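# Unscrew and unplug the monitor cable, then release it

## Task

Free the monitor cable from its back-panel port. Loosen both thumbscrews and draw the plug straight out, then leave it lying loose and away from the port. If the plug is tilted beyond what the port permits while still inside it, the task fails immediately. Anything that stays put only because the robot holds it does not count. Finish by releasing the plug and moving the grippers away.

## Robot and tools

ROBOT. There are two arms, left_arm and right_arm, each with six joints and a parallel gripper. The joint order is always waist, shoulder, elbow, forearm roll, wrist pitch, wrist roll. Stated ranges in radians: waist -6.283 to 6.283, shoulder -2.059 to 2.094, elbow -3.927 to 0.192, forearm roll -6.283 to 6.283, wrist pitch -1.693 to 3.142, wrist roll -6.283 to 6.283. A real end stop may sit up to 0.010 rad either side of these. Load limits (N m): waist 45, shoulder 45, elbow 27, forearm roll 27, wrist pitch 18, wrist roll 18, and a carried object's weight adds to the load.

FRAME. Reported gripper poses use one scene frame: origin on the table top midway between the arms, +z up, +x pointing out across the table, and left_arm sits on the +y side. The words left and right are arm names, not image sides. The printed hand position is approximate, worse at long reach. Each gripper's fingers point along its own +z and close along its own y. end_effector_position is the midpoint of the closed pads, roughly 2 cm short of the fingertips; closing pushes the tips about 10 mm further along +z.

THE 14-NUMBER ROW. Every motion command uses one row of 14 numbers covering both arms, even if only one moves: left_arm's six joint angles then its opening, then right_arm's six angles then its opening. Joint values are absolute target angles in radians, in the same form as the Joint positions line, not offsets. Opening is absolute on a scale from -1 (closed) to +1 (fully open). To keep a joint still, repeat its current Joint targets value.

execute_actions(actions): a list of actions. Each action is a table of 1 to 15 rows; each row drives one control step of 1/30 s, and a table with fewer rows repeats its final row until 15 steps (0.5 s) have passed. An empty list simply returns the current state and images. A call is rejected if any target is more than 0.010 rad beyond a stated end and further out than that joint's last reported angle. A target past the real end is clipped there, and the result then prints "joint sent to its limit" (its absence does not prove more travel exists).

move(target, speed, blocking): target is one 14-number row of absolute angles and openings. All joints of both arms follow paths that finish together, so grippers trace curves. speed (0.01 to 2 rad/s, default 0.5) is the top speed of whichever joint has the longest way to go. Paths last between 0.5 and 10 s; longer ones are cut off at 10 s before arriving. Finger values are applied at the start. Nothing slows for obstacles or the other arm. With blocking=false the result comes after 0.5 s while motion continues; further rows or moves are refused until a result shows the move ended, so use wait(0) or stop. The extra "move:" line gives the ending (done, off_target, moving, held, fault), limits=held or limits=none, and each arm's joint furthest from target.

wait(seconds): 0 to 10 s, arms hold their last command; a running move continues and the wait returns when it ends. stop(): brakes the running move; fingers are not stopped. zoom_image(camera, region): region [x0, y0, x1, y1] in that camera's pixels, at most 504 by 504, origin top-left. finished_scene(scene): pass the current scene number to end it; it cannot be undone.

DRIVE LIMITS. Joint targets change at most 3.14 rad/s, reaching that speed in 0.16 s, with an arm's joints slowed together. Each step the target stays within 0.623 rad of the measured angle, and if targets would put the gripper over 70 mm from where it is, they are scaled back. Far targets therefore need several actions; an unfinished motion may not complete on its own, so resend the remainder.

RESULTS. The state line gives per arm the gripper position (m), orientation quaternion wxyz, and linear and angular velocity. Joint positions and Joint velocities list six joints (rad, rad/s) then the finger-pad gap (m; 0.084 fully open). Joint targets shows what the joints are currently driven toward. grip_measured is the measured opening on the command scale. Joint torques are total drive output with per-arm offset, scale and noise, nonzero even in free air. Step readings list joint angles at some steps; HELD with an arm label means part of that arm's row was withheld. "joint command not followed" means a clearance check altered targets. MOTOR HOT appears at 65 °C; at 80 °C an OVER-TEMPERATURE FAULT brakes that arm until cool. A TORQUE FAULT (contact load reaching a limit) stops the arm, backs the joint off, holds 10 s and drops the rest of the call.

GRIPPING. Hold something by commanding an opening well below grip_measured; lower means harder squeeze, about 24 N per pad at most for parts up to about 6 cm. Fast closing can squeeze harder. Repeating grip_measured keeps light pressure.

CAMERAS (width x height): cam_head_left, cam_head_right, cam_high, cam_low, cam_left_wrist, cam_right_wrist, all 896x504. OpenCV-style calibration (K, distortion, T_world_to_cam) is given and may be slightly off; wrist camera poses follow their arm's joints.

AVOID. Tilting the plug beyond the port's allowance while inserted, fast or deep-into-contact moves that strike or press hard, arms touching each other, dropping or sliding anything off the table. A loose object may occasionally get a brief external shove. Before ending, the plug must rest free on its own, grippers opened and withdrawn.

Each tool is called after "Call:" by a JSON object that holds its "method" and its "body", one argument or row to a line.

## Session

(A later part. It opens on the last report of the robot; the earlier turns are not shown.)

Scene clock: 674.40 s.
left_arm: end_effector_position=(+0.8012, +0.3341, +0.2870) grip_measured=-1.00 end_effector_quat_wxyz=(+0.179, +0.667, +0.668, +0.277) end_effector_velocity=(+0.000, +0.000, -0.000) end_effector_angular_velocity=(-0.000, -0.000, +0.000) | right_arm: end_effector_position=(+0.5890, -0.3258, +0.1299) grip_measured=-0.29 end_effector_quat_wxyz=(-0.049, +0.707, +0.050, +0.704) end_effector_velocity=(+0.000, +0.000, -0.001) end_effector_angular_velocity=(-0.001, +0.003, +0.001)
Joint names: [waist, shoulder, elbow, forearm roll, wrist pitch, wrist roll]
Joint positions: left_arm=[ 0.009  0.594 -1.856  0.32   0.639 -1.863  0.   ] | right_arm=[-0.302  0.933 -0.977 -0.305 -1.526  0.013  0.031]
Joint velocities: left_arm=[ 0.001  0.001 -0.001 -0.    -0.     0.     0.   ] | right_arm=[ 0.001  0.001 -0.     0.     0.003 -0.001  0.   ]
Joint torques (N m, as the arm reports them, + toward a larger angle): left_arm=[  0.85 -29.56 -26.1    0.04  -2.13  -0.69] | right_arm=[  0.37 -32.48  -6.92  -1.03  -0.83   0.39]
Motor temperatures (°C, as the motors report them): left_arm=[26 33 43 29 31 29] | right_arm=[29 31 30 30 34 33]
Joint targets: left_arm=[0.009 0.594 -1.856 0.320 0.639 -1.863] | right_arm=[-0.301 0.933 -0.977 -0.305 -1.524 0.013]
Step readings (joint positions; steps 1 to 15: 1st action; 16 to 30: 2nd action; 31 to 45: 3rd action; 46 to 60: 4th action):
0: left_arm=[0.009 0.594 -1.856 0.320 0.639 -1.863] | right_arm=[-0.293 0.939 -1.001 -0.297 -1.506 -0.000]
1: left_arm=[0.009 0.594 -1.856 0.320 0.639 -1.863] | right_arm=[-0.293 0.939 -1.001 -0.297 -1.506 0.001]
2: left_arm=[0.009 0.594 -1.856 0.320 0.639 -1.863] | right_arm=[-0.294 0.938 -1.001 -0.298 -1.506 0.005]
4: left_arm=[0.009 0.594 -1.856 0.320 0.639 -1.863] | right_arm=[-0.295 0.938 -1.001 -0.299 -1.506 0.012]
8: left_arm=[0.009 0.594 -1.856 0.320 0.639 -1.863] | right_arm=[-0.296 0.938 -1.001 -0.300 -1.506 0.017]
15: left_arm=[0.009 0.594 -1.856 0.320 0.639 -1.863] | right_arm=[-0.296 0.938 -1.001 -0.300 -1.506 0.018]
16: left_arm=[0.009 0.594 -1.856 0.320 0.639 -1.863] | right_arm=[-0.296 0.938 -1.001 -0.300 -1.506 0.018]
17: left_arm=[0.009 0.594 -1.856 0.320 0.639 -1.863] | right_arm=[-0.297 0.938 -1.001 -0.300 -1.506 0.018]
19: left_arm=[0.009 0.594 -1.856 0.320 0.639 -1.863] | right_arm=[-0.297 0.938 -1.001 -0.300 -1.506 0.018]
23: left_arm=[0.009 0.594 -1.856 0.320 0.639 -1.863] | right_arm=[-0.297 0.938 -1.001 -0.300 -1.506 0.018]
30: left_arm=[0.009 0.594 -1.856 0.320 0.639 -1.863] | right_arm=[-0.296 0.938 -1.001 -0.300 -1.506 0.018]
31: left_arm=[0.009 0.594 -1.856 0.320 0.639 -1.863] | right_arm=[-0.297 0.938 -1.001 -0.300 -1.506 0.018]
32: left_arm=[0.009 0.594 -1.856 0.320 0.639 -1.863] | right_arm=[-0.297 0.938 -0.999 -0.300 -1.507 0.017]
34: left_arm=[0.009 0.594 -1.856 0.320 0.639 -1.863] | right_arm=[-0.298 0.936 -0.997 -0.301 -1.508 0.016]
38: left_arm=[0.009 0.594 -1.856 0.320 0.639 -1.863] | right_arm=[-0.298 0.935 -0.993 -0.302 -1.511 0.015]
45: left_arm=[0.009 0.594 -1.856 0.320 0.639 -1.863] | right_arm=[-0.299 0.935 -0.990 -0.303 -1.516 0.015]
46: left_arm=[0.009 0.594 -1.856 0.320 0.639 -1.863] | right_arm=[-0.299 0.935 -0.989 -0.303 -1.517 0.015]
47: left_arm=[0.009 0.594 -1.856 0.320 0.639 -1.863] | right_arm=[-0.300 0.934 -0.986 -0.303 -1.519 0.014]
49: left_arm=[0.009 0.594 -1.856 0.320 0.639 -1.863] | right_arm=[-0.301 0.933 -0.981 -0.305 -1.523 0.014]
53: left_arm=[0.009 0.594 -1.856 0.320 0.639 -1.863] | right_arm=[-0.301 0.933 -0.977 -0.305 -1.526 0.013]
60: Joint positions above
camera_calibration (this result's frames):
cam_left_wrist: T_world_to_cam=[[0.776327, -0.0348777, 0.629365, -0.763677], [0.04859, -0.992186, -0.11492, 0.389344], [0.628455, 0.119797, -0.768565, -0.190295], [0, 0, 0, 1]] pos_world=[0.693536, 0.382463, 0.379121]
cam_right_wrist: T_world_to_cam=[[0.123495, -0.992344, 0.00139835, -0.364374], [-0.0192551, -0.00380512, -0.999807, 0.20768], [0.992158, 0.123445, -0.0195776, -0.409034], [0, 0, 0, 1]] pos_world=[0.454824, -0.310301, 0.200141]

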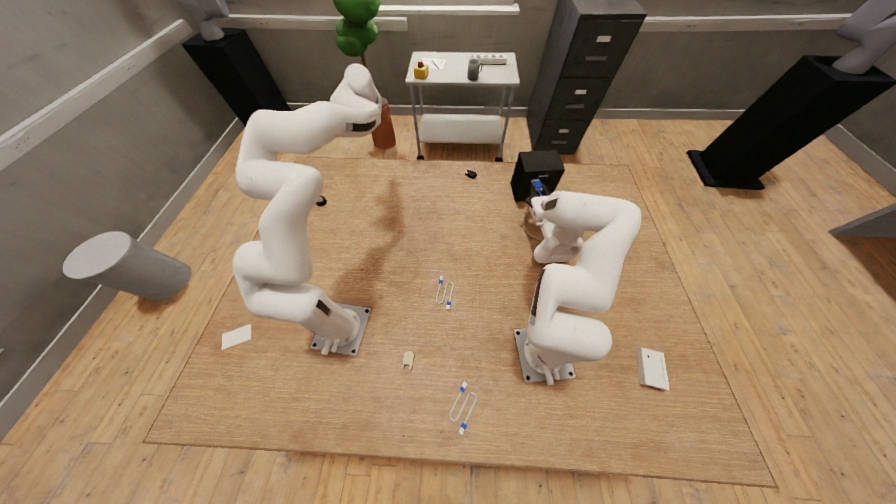

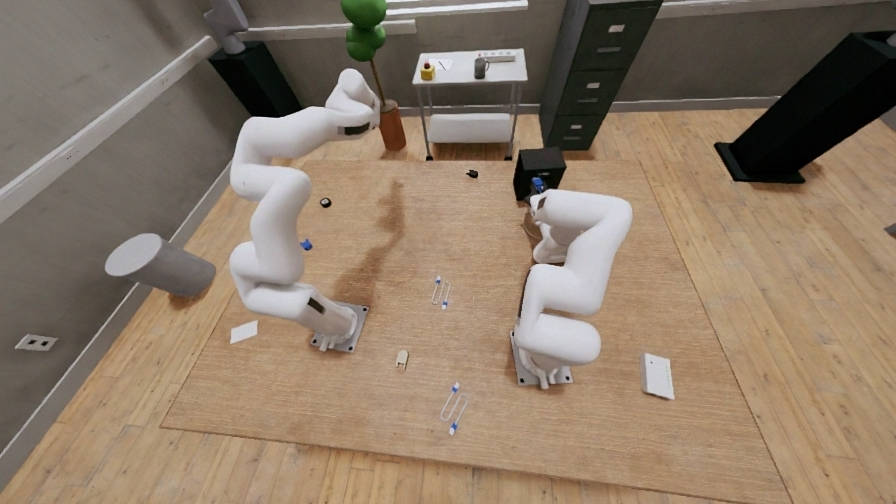

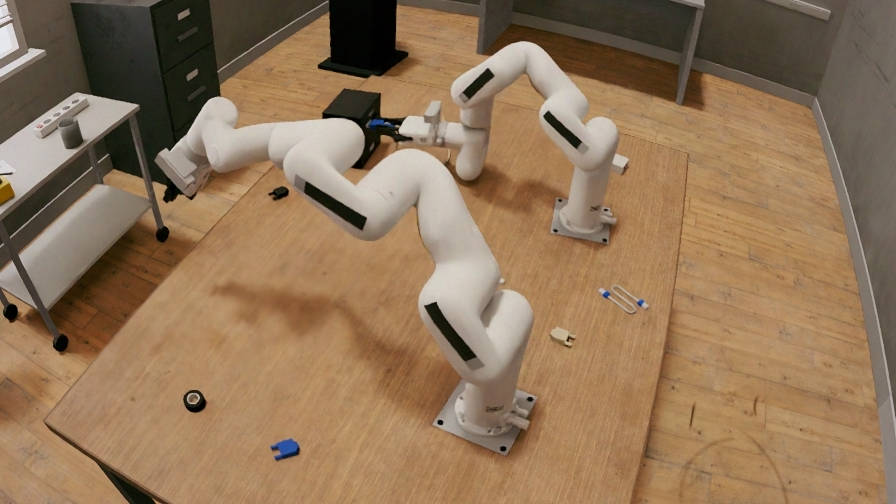

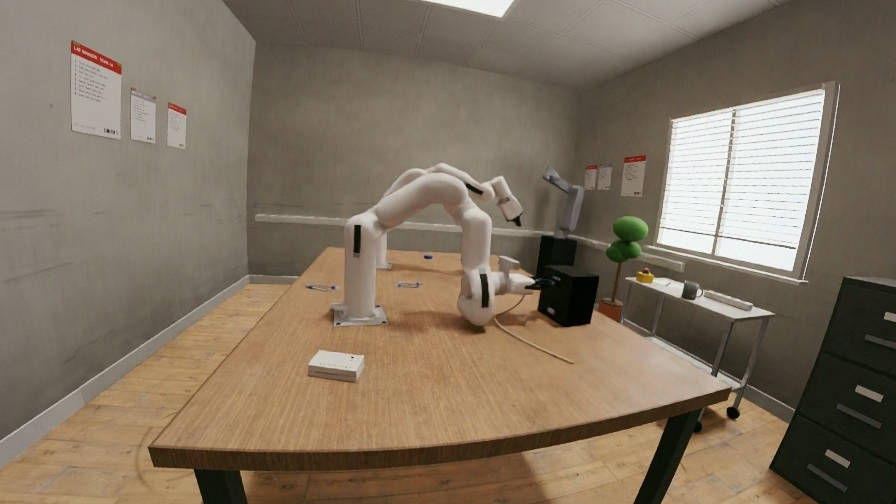

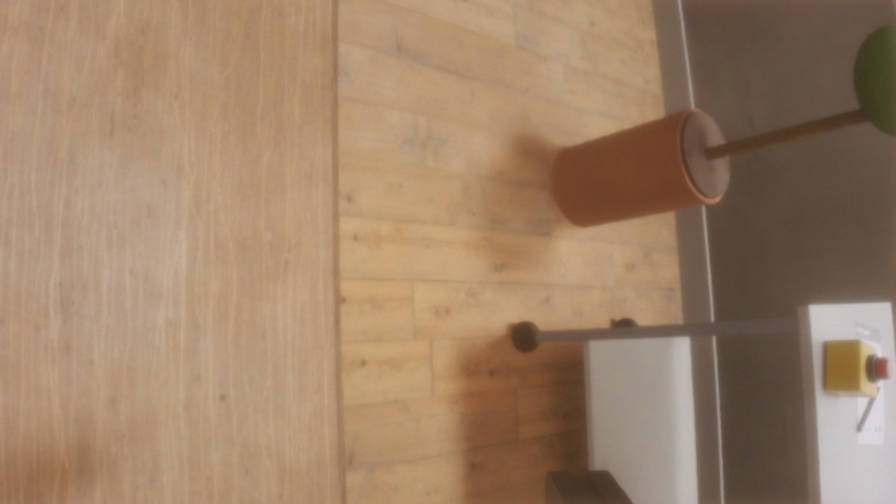

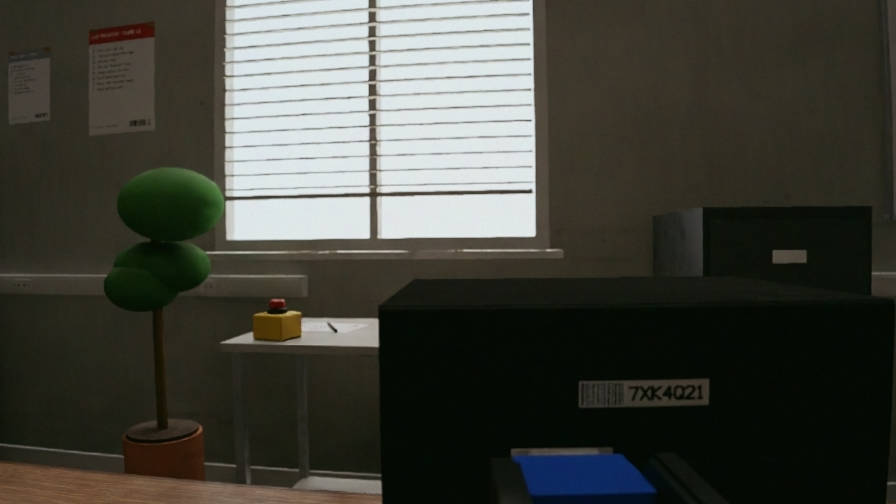

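Coming out.

Call:
{"method": "execute_actions", "body": {
  "actions": [
    [[0.009,0.594,-1.856,0.32,0.639,-1.863,-1,-0.3041,0.9304,-0.965,-0.3081,-1.533,0.01,-0.8]],
    [[0.009,0.594,-1.856,0.32,0.639,-1.863,-1,-0.3068,0.9277,-0.953,-0.3108,-1.542,0.008,-0.8]],
    [[0.009,0.594,-1.856,0.32,0.639,-1.863,-1,-0.3095,0.925,-0.941,-0.3135,-1.551,0.005,-0.8]],
    [[0.009,0.594,-1.856,0.32,0.639,-1.863,-1,-0.32,0.916,-0.9,-0.324,-1.583,0,-0.8]],
    [[0.009,0.594,-1.856,0.32,0.639,-1.863,-1,-0.334,0.905,-0.84,-0.337,-1.63,0,-0.8]],
    [[0.009,0.594,-1.856,0.32,0.639,-1.863,-1,-0.334,0.9,-0.78,-0.337,-1.68,-0.04,-0.8]],
    [[0.009,0.594,-1.856,0.32,0.639,-1.863,-1,-0.334,0.9,-0.77,-0.337,-1.57,-0.04,-0.8]],
    [[0.009,0.594,-1.856,0.32,0.639,-1.863,-1,-0.334,0.9,-0.76,-0.337,-1.46,-0.04,-0.8]],
    [[0.009,0.594,-1.856,0.32,0.639,-1.863,-1,-0.334,0.9,-0.76,-0.337,-1.38,-0.04,-0.8]],
    [[0.009,0.594,-1.856,0.32,0.639,-1.863,-1,-0.334,0.9,-0.76,-0.337,-1.345,-0.04,-0.8]],
    [[0.009,0.594,-1.856,0.32,0.639,-1.863,-1,-0.334,0.9,-0.76,-0.337,-1.325,-0.04,-0.8]],
    [[0.009,0.594,-1.856,0.32,0.639,-1.863,-1,-0.334,0.9,-0.76,-0.337,-1.325,-0.04,0.1]]
  ]
}}

Call:
{"method": "move", "body": {
  "target": [0.009,0.594,-1.856,0.32,0.639,-1.863,-1,-0.334,0.6,-0.5,-0.337,-1.4,-0.04,0.1],
  "speed": 0.3
}}

Scene clock: 697.50 s.
left_arm: end_effector_position=(+0.8012, +0.3341, +0.2870) grip_measured=-1.00 end_effector_quat_wxyz=(+0.179, +0.667, +0.668, +0.277) end_effector_velocity=(+0.000, +0.000, +0.001) end_effector_angular_velocity=(+0.000, -0.002, +0.000) | right_arm: end_effector_position=(+0.5306, -0.3233, +0.0298) grip_measured=+0.09 end_effector_quat_wxyz=(-0.046, +0.825, +0.060, +0.560) end_effector_velocity=(+0.000, -0.000, +0.001) end_effector_angular_velocity=(-0.001, -0.001, +0.000)
Joint names: [waist, shoulder, elbow, forearm roll, wrist pitch, wrist roll]
Joint positions: left_arm=[ 0.009  0.594 -1.856  0.32   0.639 -1.863  0.   ] | right_arm=[-0.334  0.9   -0.76  -0.337 -1.325 -0.04   0.048]
Joint velocities: left_arm=[ 0.    -0.001 -0.001  0.     0.    -0.     0.   ] | right_arm=[-0.    -0.002 -0.    -0.     0.001 -0.001  0.   ]
Joint torques (N m, as the arm reports them, + toward a larger angle): left_arm=[  0.87 -29.42 -25.77  -0.02  -2.12  -0.76] | right_arm=[ -1.57 -30.28  -5.    -0.31  -1.5    0.54]
Motor temperatures (°C, as the motors report them): left_arm=[26 33 43 29 31 29] | right_arm=[29 31 30 30 34 33]
Joint targets: left_arm=[0.009 0.594 -1.856 0.320 0.639 -1.863] | right_arm=[-0.334 0.900 -0.760 -0.337 -1.325 -0.040]
Step readings (joint positions; steps 1 to 15: 1st action; 16 to 30: 2nd action; 31 to 45: 3rd action; 46 to 60: 4th action; 61 to 75: 5th action; 76 to 90: 6th action; 91 to 105: 7th action; 106 to 120: 8th action; 121 to 135: 9th action; 136 to 150: 10th action; 151 to 165: 11th action; 166 to 180: 12th action):
0: left_arm=[0.009 0.594 -1.856 0.320 0.639 -1.863] | right_arm=[-0.301 0.933 -0.977 -0.305 -1.524 0.013]
1: left_arm=[0.009 0.594 -1.856 0.320 0.639 -1.863] | right_arm=[-0.301 0.933 -0.977 -0.305 -1.524 0.013]
2: left_arm=[0.009 0.594 -1.856 0.320 0.639 -1.863] | right_arm=[-0.302 0.932 -0.975 -0.306 -1.525 0.012]
4: left_arm=[0.009 0.594 -1.856 0.320 0.639 -1.863] | right_arm=[-0.302 0.932 -0.968 -0.308 -1.527 0.011]
8: left_arm=[0.009 0.594 -1.856 0.320 0.639 -1.863] | right_arm=[-0.303 0.932 -0.965 -0.309 -1.530 0.010]
15: left_arm=[0.009 0.594 -1.856 0.320 0.639 -1.863] | right_arm=[-0.304 0.931 -0.965 -0.308 -1.533 0.010]
16: left_arm=[0.009 0.594 -1.856 0.320 0.639 -1.863] | right_arm=[-0.304 0.931 -0.965 -0.308 -1.533 0.010]
17: left_arm=[0.009 0.594 -1.856 0.320 0.639 -1.863] | right_arm=[-0.304 0.930 -0.962 -0.309 -1.535 0.009]
19: left_arm=[0.009 0.594 -1.856 0.320 0.639 -1.863] | right_arm=[-0.306 0.929 -0.957 -0.310 -1.539 0.009]
23: left_arm=[0.009 0.594 -1.856 0.320 0.639 -1.863] | right_arm=[-0.307 0.928 -0.954 -0.311 -1.541 0.008]
30: left_arm=[0.009 0.594 -1.856 0.320 0.639 -1.863] | right_arm=[-0.307 0.928 -0.953 -0.311 -1.542 0.008]
31: left_arm=[0.009 0.594 -1.856 0.320 0.639 -1.863] | right_arm=[-0.307 0.928 -0.953 -0.311 -1.542 0.008]
32: left_arm=[0.009 0.594 -1.856 0.320 0.639 -1.863] | right_arm=[-0.307 0.927 -0.950 -0.312 -1.544 0.007]
34: left_arm=[0.009 0.594 -1.856 0.320 0.639 -1.863] | right_arm=[-0.309 0.926 -0.945 -0.313 -1.548 0.006]
38: left_arm=[0.009 0.594 -1.856 0.320 0.639 -1.863] | right_arm=[-0.309 0.925 -0.942 -0.313 -1.550 0.005]
45: left_arm=[0.009 0.594 -1.856 0.320 0.639 -1.863] | right_arm=[-0.309 0.925 -0.941 -0.313 -1.551 0.005]
46: left_arm=[0.009 0.594 -1.856 0.320 0.639 -1.863] | right_arm=[-0.310 0.925 -0.941 -0.314 -1.551 0.005]
47: left_arm=[0.009 0.594 -1.856 0.320 0.639 -1.863] | right_arm=[-0.311 0.924 -0.936 -0.315 -1.556 0.004]
49: left_arm=[0.009 0.594 -1.856 0.320 0.639 -1.863] | right_arm=[-0.316 0.919 -0.916 -0.320 -1.571 0.002]
53: left_arm=[0.009 0.594 -1.856 0.320 0.639 -1.863] | right_arm=[-0.319 0.917 -0.903 -0.323 -1.581 0.000]
60: left_arm=[0.009 0.594 -1.856 0.320 0.639 -1.863] | right_arm=[-0.320 0.916 -0.900 -0.324 -1.583 0.000]
61: left_arm=[0.009 0.594 -1.856 0.320 0.639 -1.863] | right_arm=[-0.320 0.916 -0.900 -0.324 -1.583 0.000]
62: left_arm=[0.009 0.594 -1.856 0.320 0.639 -1.863] | right_arm=[-0.321 0.915 -0.895 -0.325 -1.588 0.000]
64: left_arm=[0.009 0.594 -1.856 0.320 0.639 -1.863] | right_arm=[-0.327 0.909 -0.867 -0.331 -1.609 0.000]
68: left_arm=[0.009 0.594 -1.856 0.320 0.639 -1.863] | right_arm=[-0.333 0.906 -0.845 -0.336 -1.626 0.000]
75: left_arm=[0.009 0.594 -1.856 0.320 0.639 -1.863] | right_arm=[-0.334 0.905 -0.841 -0.337 -1.630 0.000]
76: left_arm=[0.009 0.594 -1.856 0.320 0.639 -1.863] | right_arm=[-0.334 0.905 -0.840 -0.337 -1.630 -0.000]
77: left_arm=[0.009 0.594 -1.856 0.320 0.639 -1.863] | right_arm=[-0.334 0.904 -0.835 -0.337 -1.635 -0.005]
79: left_arm=[0.009 0.594 -1.856 0.320 0.639 -1.863] | right_arm=[-0.334 0.902 -0.807 -0.337 -1.658 -0.022]
83: left_arm=[0.009 0.594 -1.856 0.320 0.639 -1.863] | right_arm=[-0.334 0.901 -0.784 -0.337 -1.676 -0.036]
90: left_arm=[0.009 0.594 -1.856 0.320 0.639 -1.863] | right_arm=[-0.334 0.900 -0.781 -0.337 -1.680 -0.040]
91: left_arm=[0.009 0.594 -1.856 0.320 0.639 -1.863] | right_arm=[-0.334 0.900 -0.780 -0.337 -1.679 -0.040]
92: left_arm=[0.009 0.594 -1.856 0.320 0.639 -1.863] | right_arm=[-0.334 0.900 -0.780 -0.337 -1.673 -0.040]
94: left_arm=[0.009 0.594 -1.856 0.320 0.639 -1.863] | right_arm=[-0.334 0.900 -0.776 -0.337 -1.633 -0.040]
98: left_arm=[0.009 0.594 -1.856 0.320 0.639 -1.863] | right_arm=[-0.334 0.900 -0.771 -0.337 -1.582 -0.040]
105: left_arm=[0.009 0.594 -1.856 0.320 0.639 -1.863] | right_arm=[-0.334 0.900 -0.770 -0.337 -1.571 -0.040]
106: left_arm=[0.009 0.594 -1.856 0.320 0.639 -1.863] | right_arm=[-0.334 0.900 -0.770 -0.337 -1.570 -0.040]
107: left_arm=[0.009 0.594 -1.856 0.320 0.639 -1.863] | right_arm=[-0.334 0.900 -0.770 -0.337 -1.564 -0.040]
109: left_arm=[0.009 0.594 -1.856 0.320 0.639 -1.863] | right_arm=[-0.334 0.899 -0.766 -0.337 -1.523 -0.040]
113: left_arm=[0.009 0.594 -1.856 0.320 0.639 -1.863] | right_arm=[-0.334 0.900 -0.761 -0.337 -1.473 -0.040]
120: left_arm=[0.009 0.594 -1.856 0.320 0.639 -1.863] | right_arm=[-0.334 0.900 -0.760 -0.337 -1.461 -0.040]
121: left_arm=[0.009 0.594 -1.856 0.320 0.639 -1.863] | right_arm=[-0.334 0.900 -0.760 -0.337 -1.460 -0.040]
122: left_arm=[0.009 0.594 -1.856 0.320 0.639 -1.863] | right_arm=[-0.334 0.900 -0.760 -0.337 -1.454 -0.040]
124: left_arm=[0.009 0.594 -1.856 0.320 0.639 -1.863] | right_arm=[-0.334 0.900 -0.760 -0.337 -1.420 -0.040]
128: left_arm=[0.009 0.594 -1.856 0.320 0.639 -1.863] | right_arm=[-0.334 0.900 -0.760 -0.337 -1.388 -0.040]
135: left_arm=[0.009 0.594 -1.856 0.320 0.639 -1.863] | right_arm=[-0.334 0.900 -0.760 -0.337 -1.381 -0.040]
136: left_arm=[0.009 0.594 -1.856 0.320 0.639 -1.863] | right_arm=[-0.334 0.900 -0.760 -0.337 -1.380 -0.040]
137: left_arm=[0.009 0.594 -1.856 0.320 0.639 -1.863] | right_arm=[-0.334 0.900 -0.760 -0.337 -1.374 -0.040]
139: left_arm=[0.009 0.594 -1.856 0.320 0.639 -1.863] | right_arm=[-0.334 0.900 -0.760 -0.337 -1.358 -0.040]
143: left_arm=[0.009 0.594 -1.856 0.320 0.639 -1.863] | right_arm=[-0.334 0.900 -0.760 -0.337 -1.348 -0.040]
150: left_arm=[0.009 0.594 -1.856 0.320 0.639 -1.863] | right_arm=[-0.334 0.900 -0.760 -0.337 -1.345 -0.040]
151: left_arm=[0.009 0.594 -1.856 0.320 0.639 -1.863] | right_arm=[-0.334 0.900 -0.760 -0.337 -1.345 -0.040]
152: left_arm=[0.009 0.594 -1.856 0.320 0.639 -1.863] | right_arm=[-0.334 0.900 -0.760 -0.337 -1.340 -0.040]
154: left_arm=[0.009 0.594 -1.856 0.320 0.639 -1.863] | right_arm=[-0.334 0.900 -0.760 -0.337 -1.332 -0.040]
158: left_arm=[0.009 0.594 -1.856 0.320 0.639 -1.863] | right_arm=[-0.334 0.900 -0.760 -0.337 -1.326 -0.040]
165: left_arm=[0.009 0.594 -1.856 0.320 0.639 -1.863] | right_arm=[-0.334 0.900 -0.760 -0.337 -1.325 -0.040]
166: left_arm=[0.009 0.594 -1.856 0.320 0.639 -1.863] | right_arm=[-0.334 0.900 -0.760 -0.337 -1.325 -0.040]
167: left_arm=[0.009 0.594 -1.856 0.320 0.639 -1.863] | right_arm=[-0.334 0.900 -0.760 -0.337 -1.325 -0.040]
169: left_arm=[0.009 0.594 -1.856 0.320 0.639 -1.863] | right_arm=[-0.334 0.900 -0.760 -0.337 -1.325 -0.040]
173: left_arm=[0.009 0.594 -1.856 0.320 0.639 -1.863] | right_arm=[-0.334 0.900 -0.760 -0.337 -1.325 -0.040]
180: Joint positions above
camera_calibration (this result's frames):
cam_left_wrist: T_world_to_cam=[[0.776327, -0.0348779, 0.629365, -0.763677], [0.0485899, -0.992186, -0.114921, 0.389344], [0.628455, 0.119797, -0.768565, -0.190295], [0, 0, 0, 1]] pos_world=[0.693536, 0.382463, 0.379121]
cam_right_wrist: T_world_to_cam=[[0.136031, -0.990703, -0.00190296, -0.360548], [-0.380653, -0.050493, -0.923338, 0.280846], [0.914658, 0.126327, -0.383982, -0.300401], [0, 0, 0, 1]] pos_world=[0.430715, -0.305066, 0.143281]

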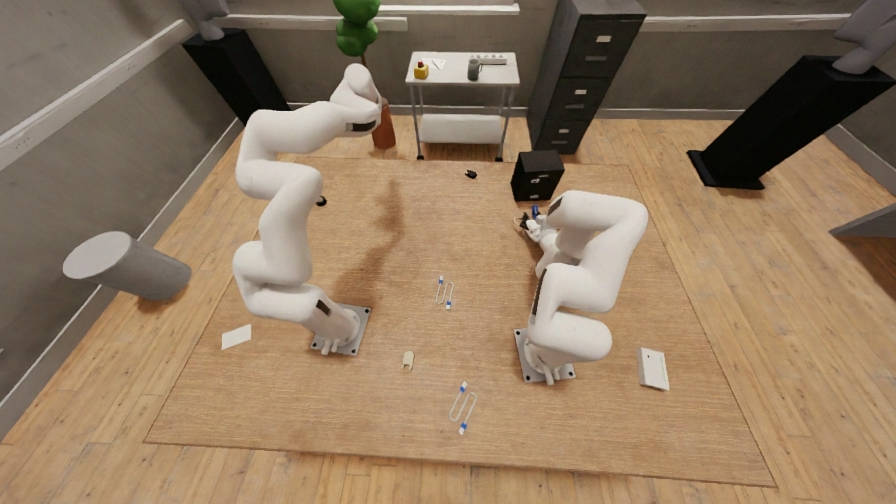

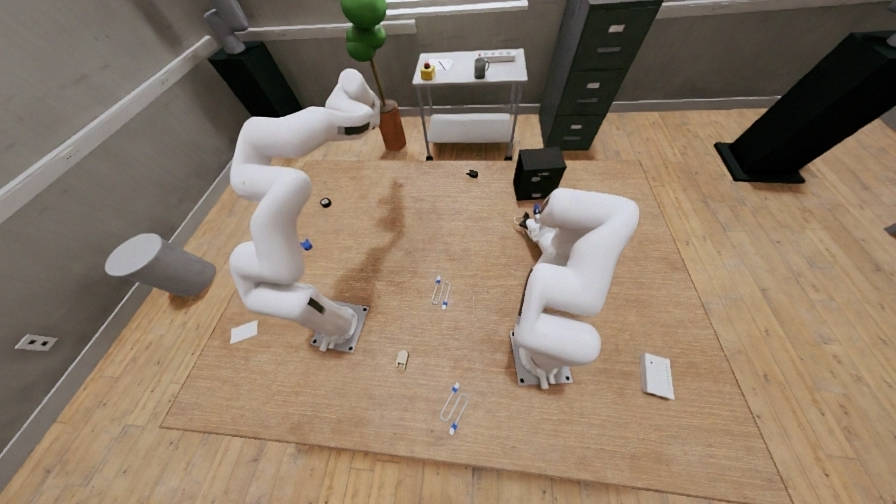

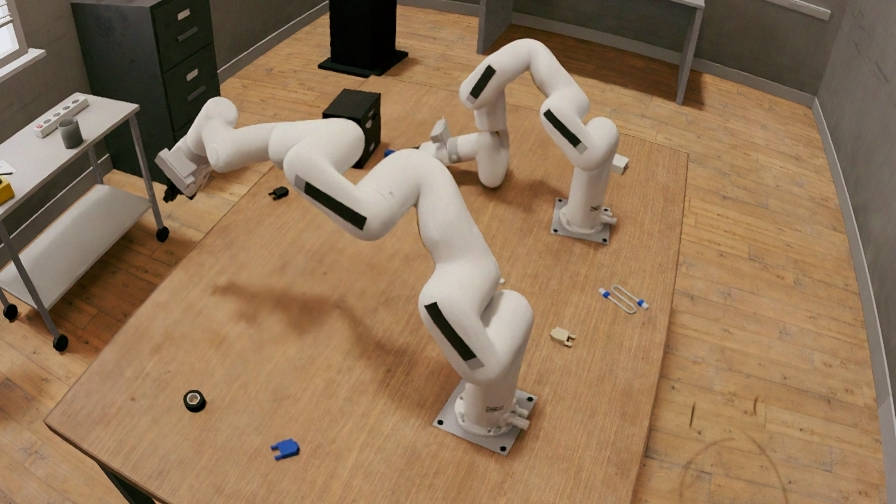

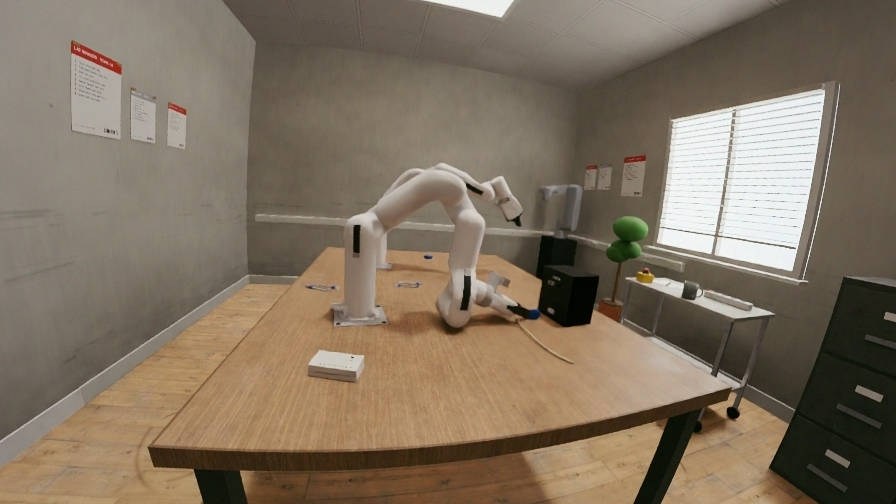

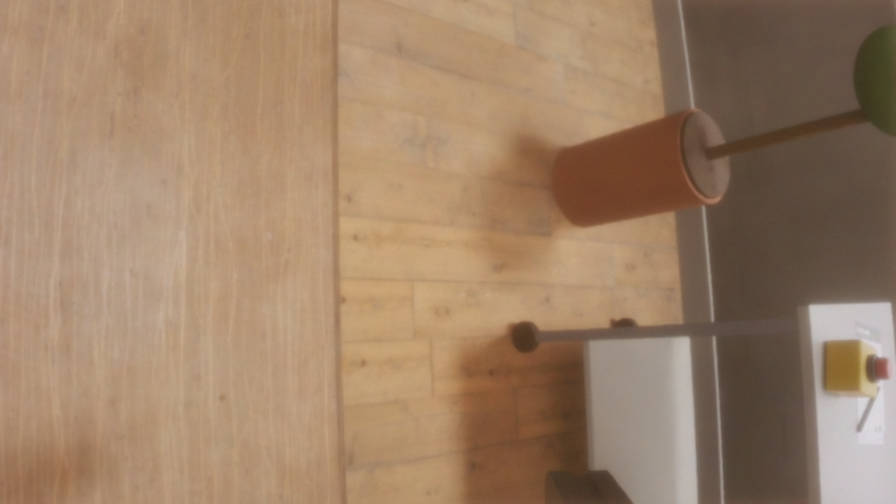

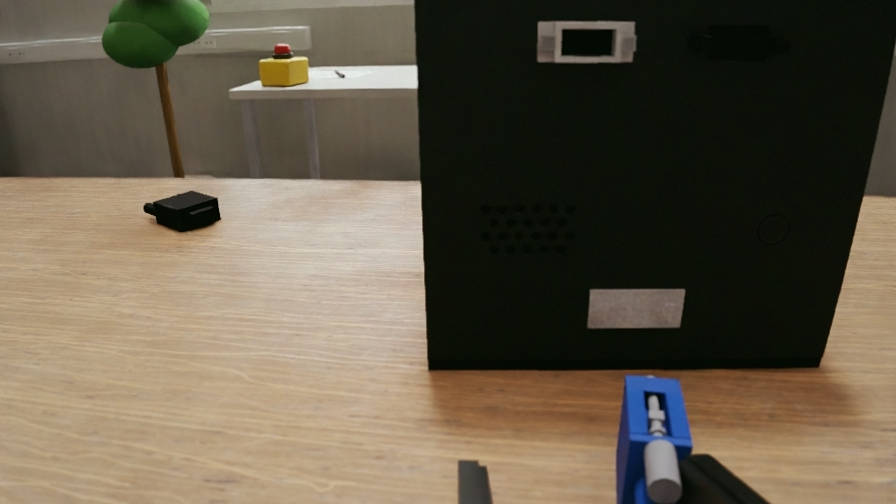

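Scene clock: 699.00 s.
left_arm: end_effector_position=(+0.8012, +0.3341, +0.2870) grip_measured=-1.00 end_effector_quat_wxyz=(+0.179, +0.667, +0.668, +0.277) end_effector_velocity=(-0.000, -0.000, -0.002) end_effector_angular_velocity=(-0.000, +0.002, +0.000) | right_arm: end_effector_position=(+0.4949, -0.3167, +0.1303) grip_measured=+0.09 end_effector_quat_wxyz=(-0.043, +0.792, +0.061, +0.606) end_effector_velocity=(-0.000, +0.000, +0.001) end_effector_angular_velocity=(-0.001, -0.003, +0.001)
Joint names: [waist, shoulder, elbow, forearm roll, wrist pitch, wrist roll]
Joint positions: left_arm=[ 0.009  0.594 -1.856  0.32   0.639 -1.863  0.   ] | right_arm=[-0.334  0.6   -0.5   -0.337 -1.4   -0.04   0.048]
Joint velocities: left_arm=[-0.     0.002  0.    -0.     0.    -0.     0.   ] | right_arm=[ 0.001 -0.003  0.002 -0.    -0.002 -0.001  0.   ]
Joint torques (N m, as the arm reports them, + toward a larger angle): left_arm=[  0.45 -30.61 -26.21  -0.2   -2.11  -0.68] | right_arm=[ -1.8  -25.71  -5.62  -0.19  -1.3    0.43]
Motor temperatures (°C, as the motors report them): left_arm=[26 33 43 29 31 29] | right_arm=[29 31 30 30 34 33]
Joint targets: left_arm=[0.009 0.594 -1.856 0.320 0.639 -1.863] | right_arm=[-0.334 0.600 -0.500 -0.337 -1.400 -0.040]
move: done; limits=none; left_arm: farthest joint: the waist, 0.000 radians from its target (0.000 radians at the start); right_arm: farthest joint: the waist, 0.000 radians from its target (0.000 radians at the start)
camera_calibration (this result's frames):
cam_left_wrist: T_world_to_cam=[[0.776327, -0.0348778, 0.629365, -0.763677], [0.0485899, -0.992186, -0.11492, 0.389344], [0.628455, 0.119797, -0.768566, -0.190294], [0, 0, 0, 1]] pos_world=[0.693536, 0.382463, 0.379121]
cam_right_wrist: T_world_to_cam=[[0.132595, -0.99111, 0.0108901, -0.349094], [-0.274019, -0.0472139, -0.960565, 0.313548], [0.95254, 0.124382, -0.277844, -0.263231], [0, 0, 0, 1]] pos_world=[0.382945, -0.298445, 0.231848]

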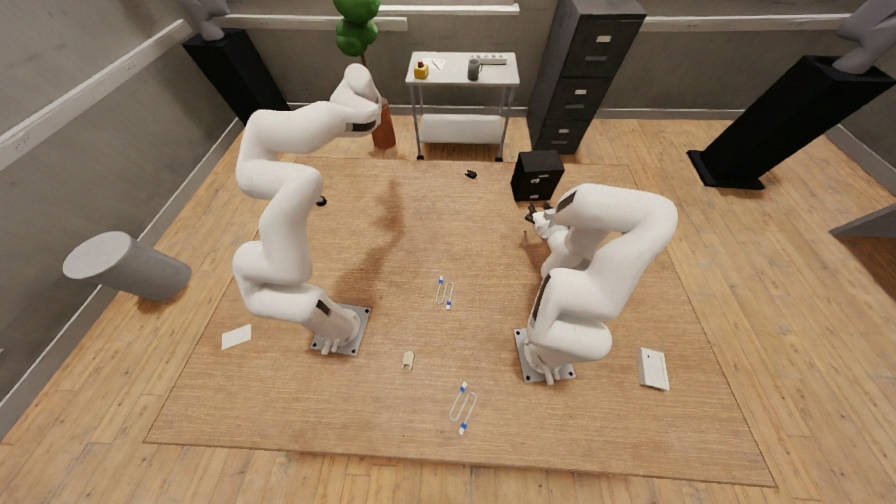

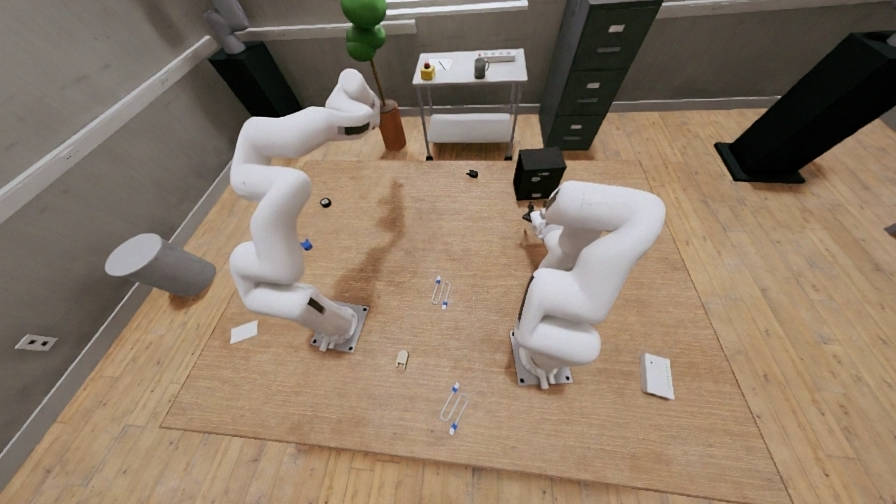

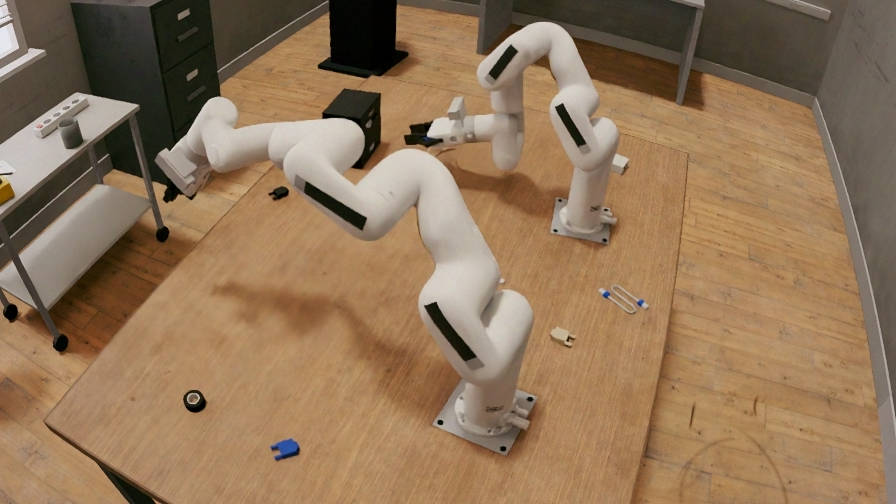

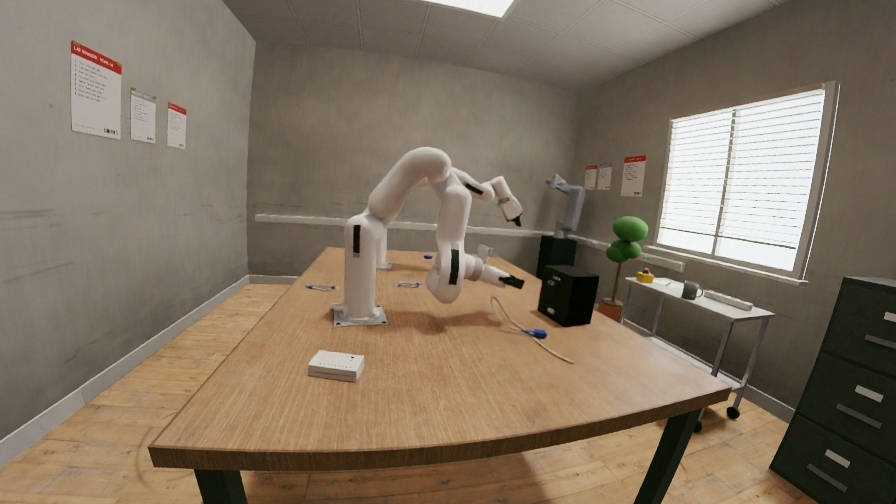

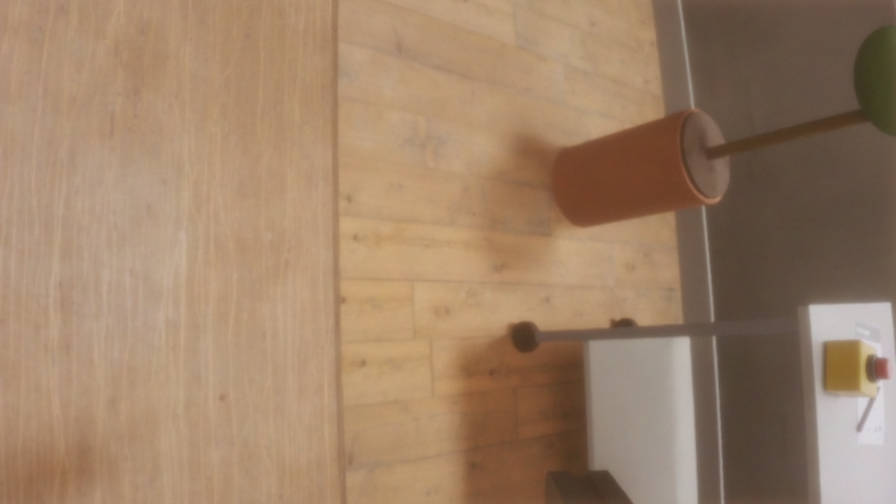

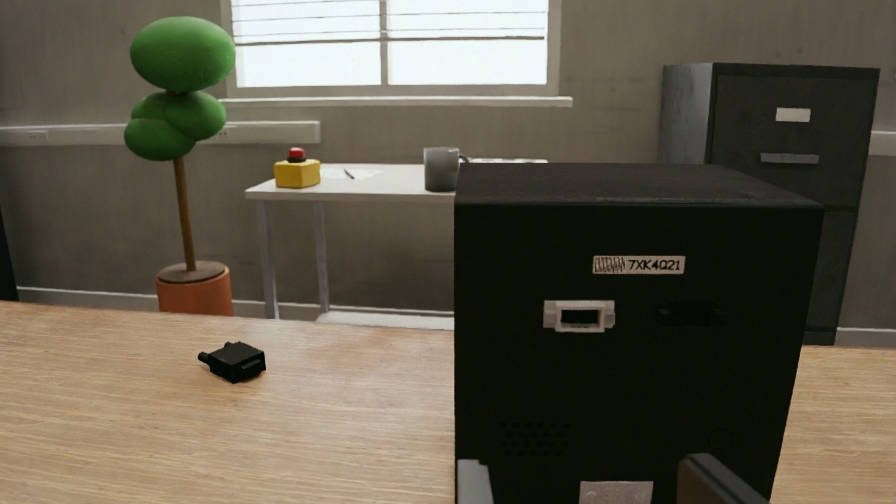

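Call:
{"method": "finished_scene", "body": {
  "scene": 2
}}

The scene is finished: the task was done.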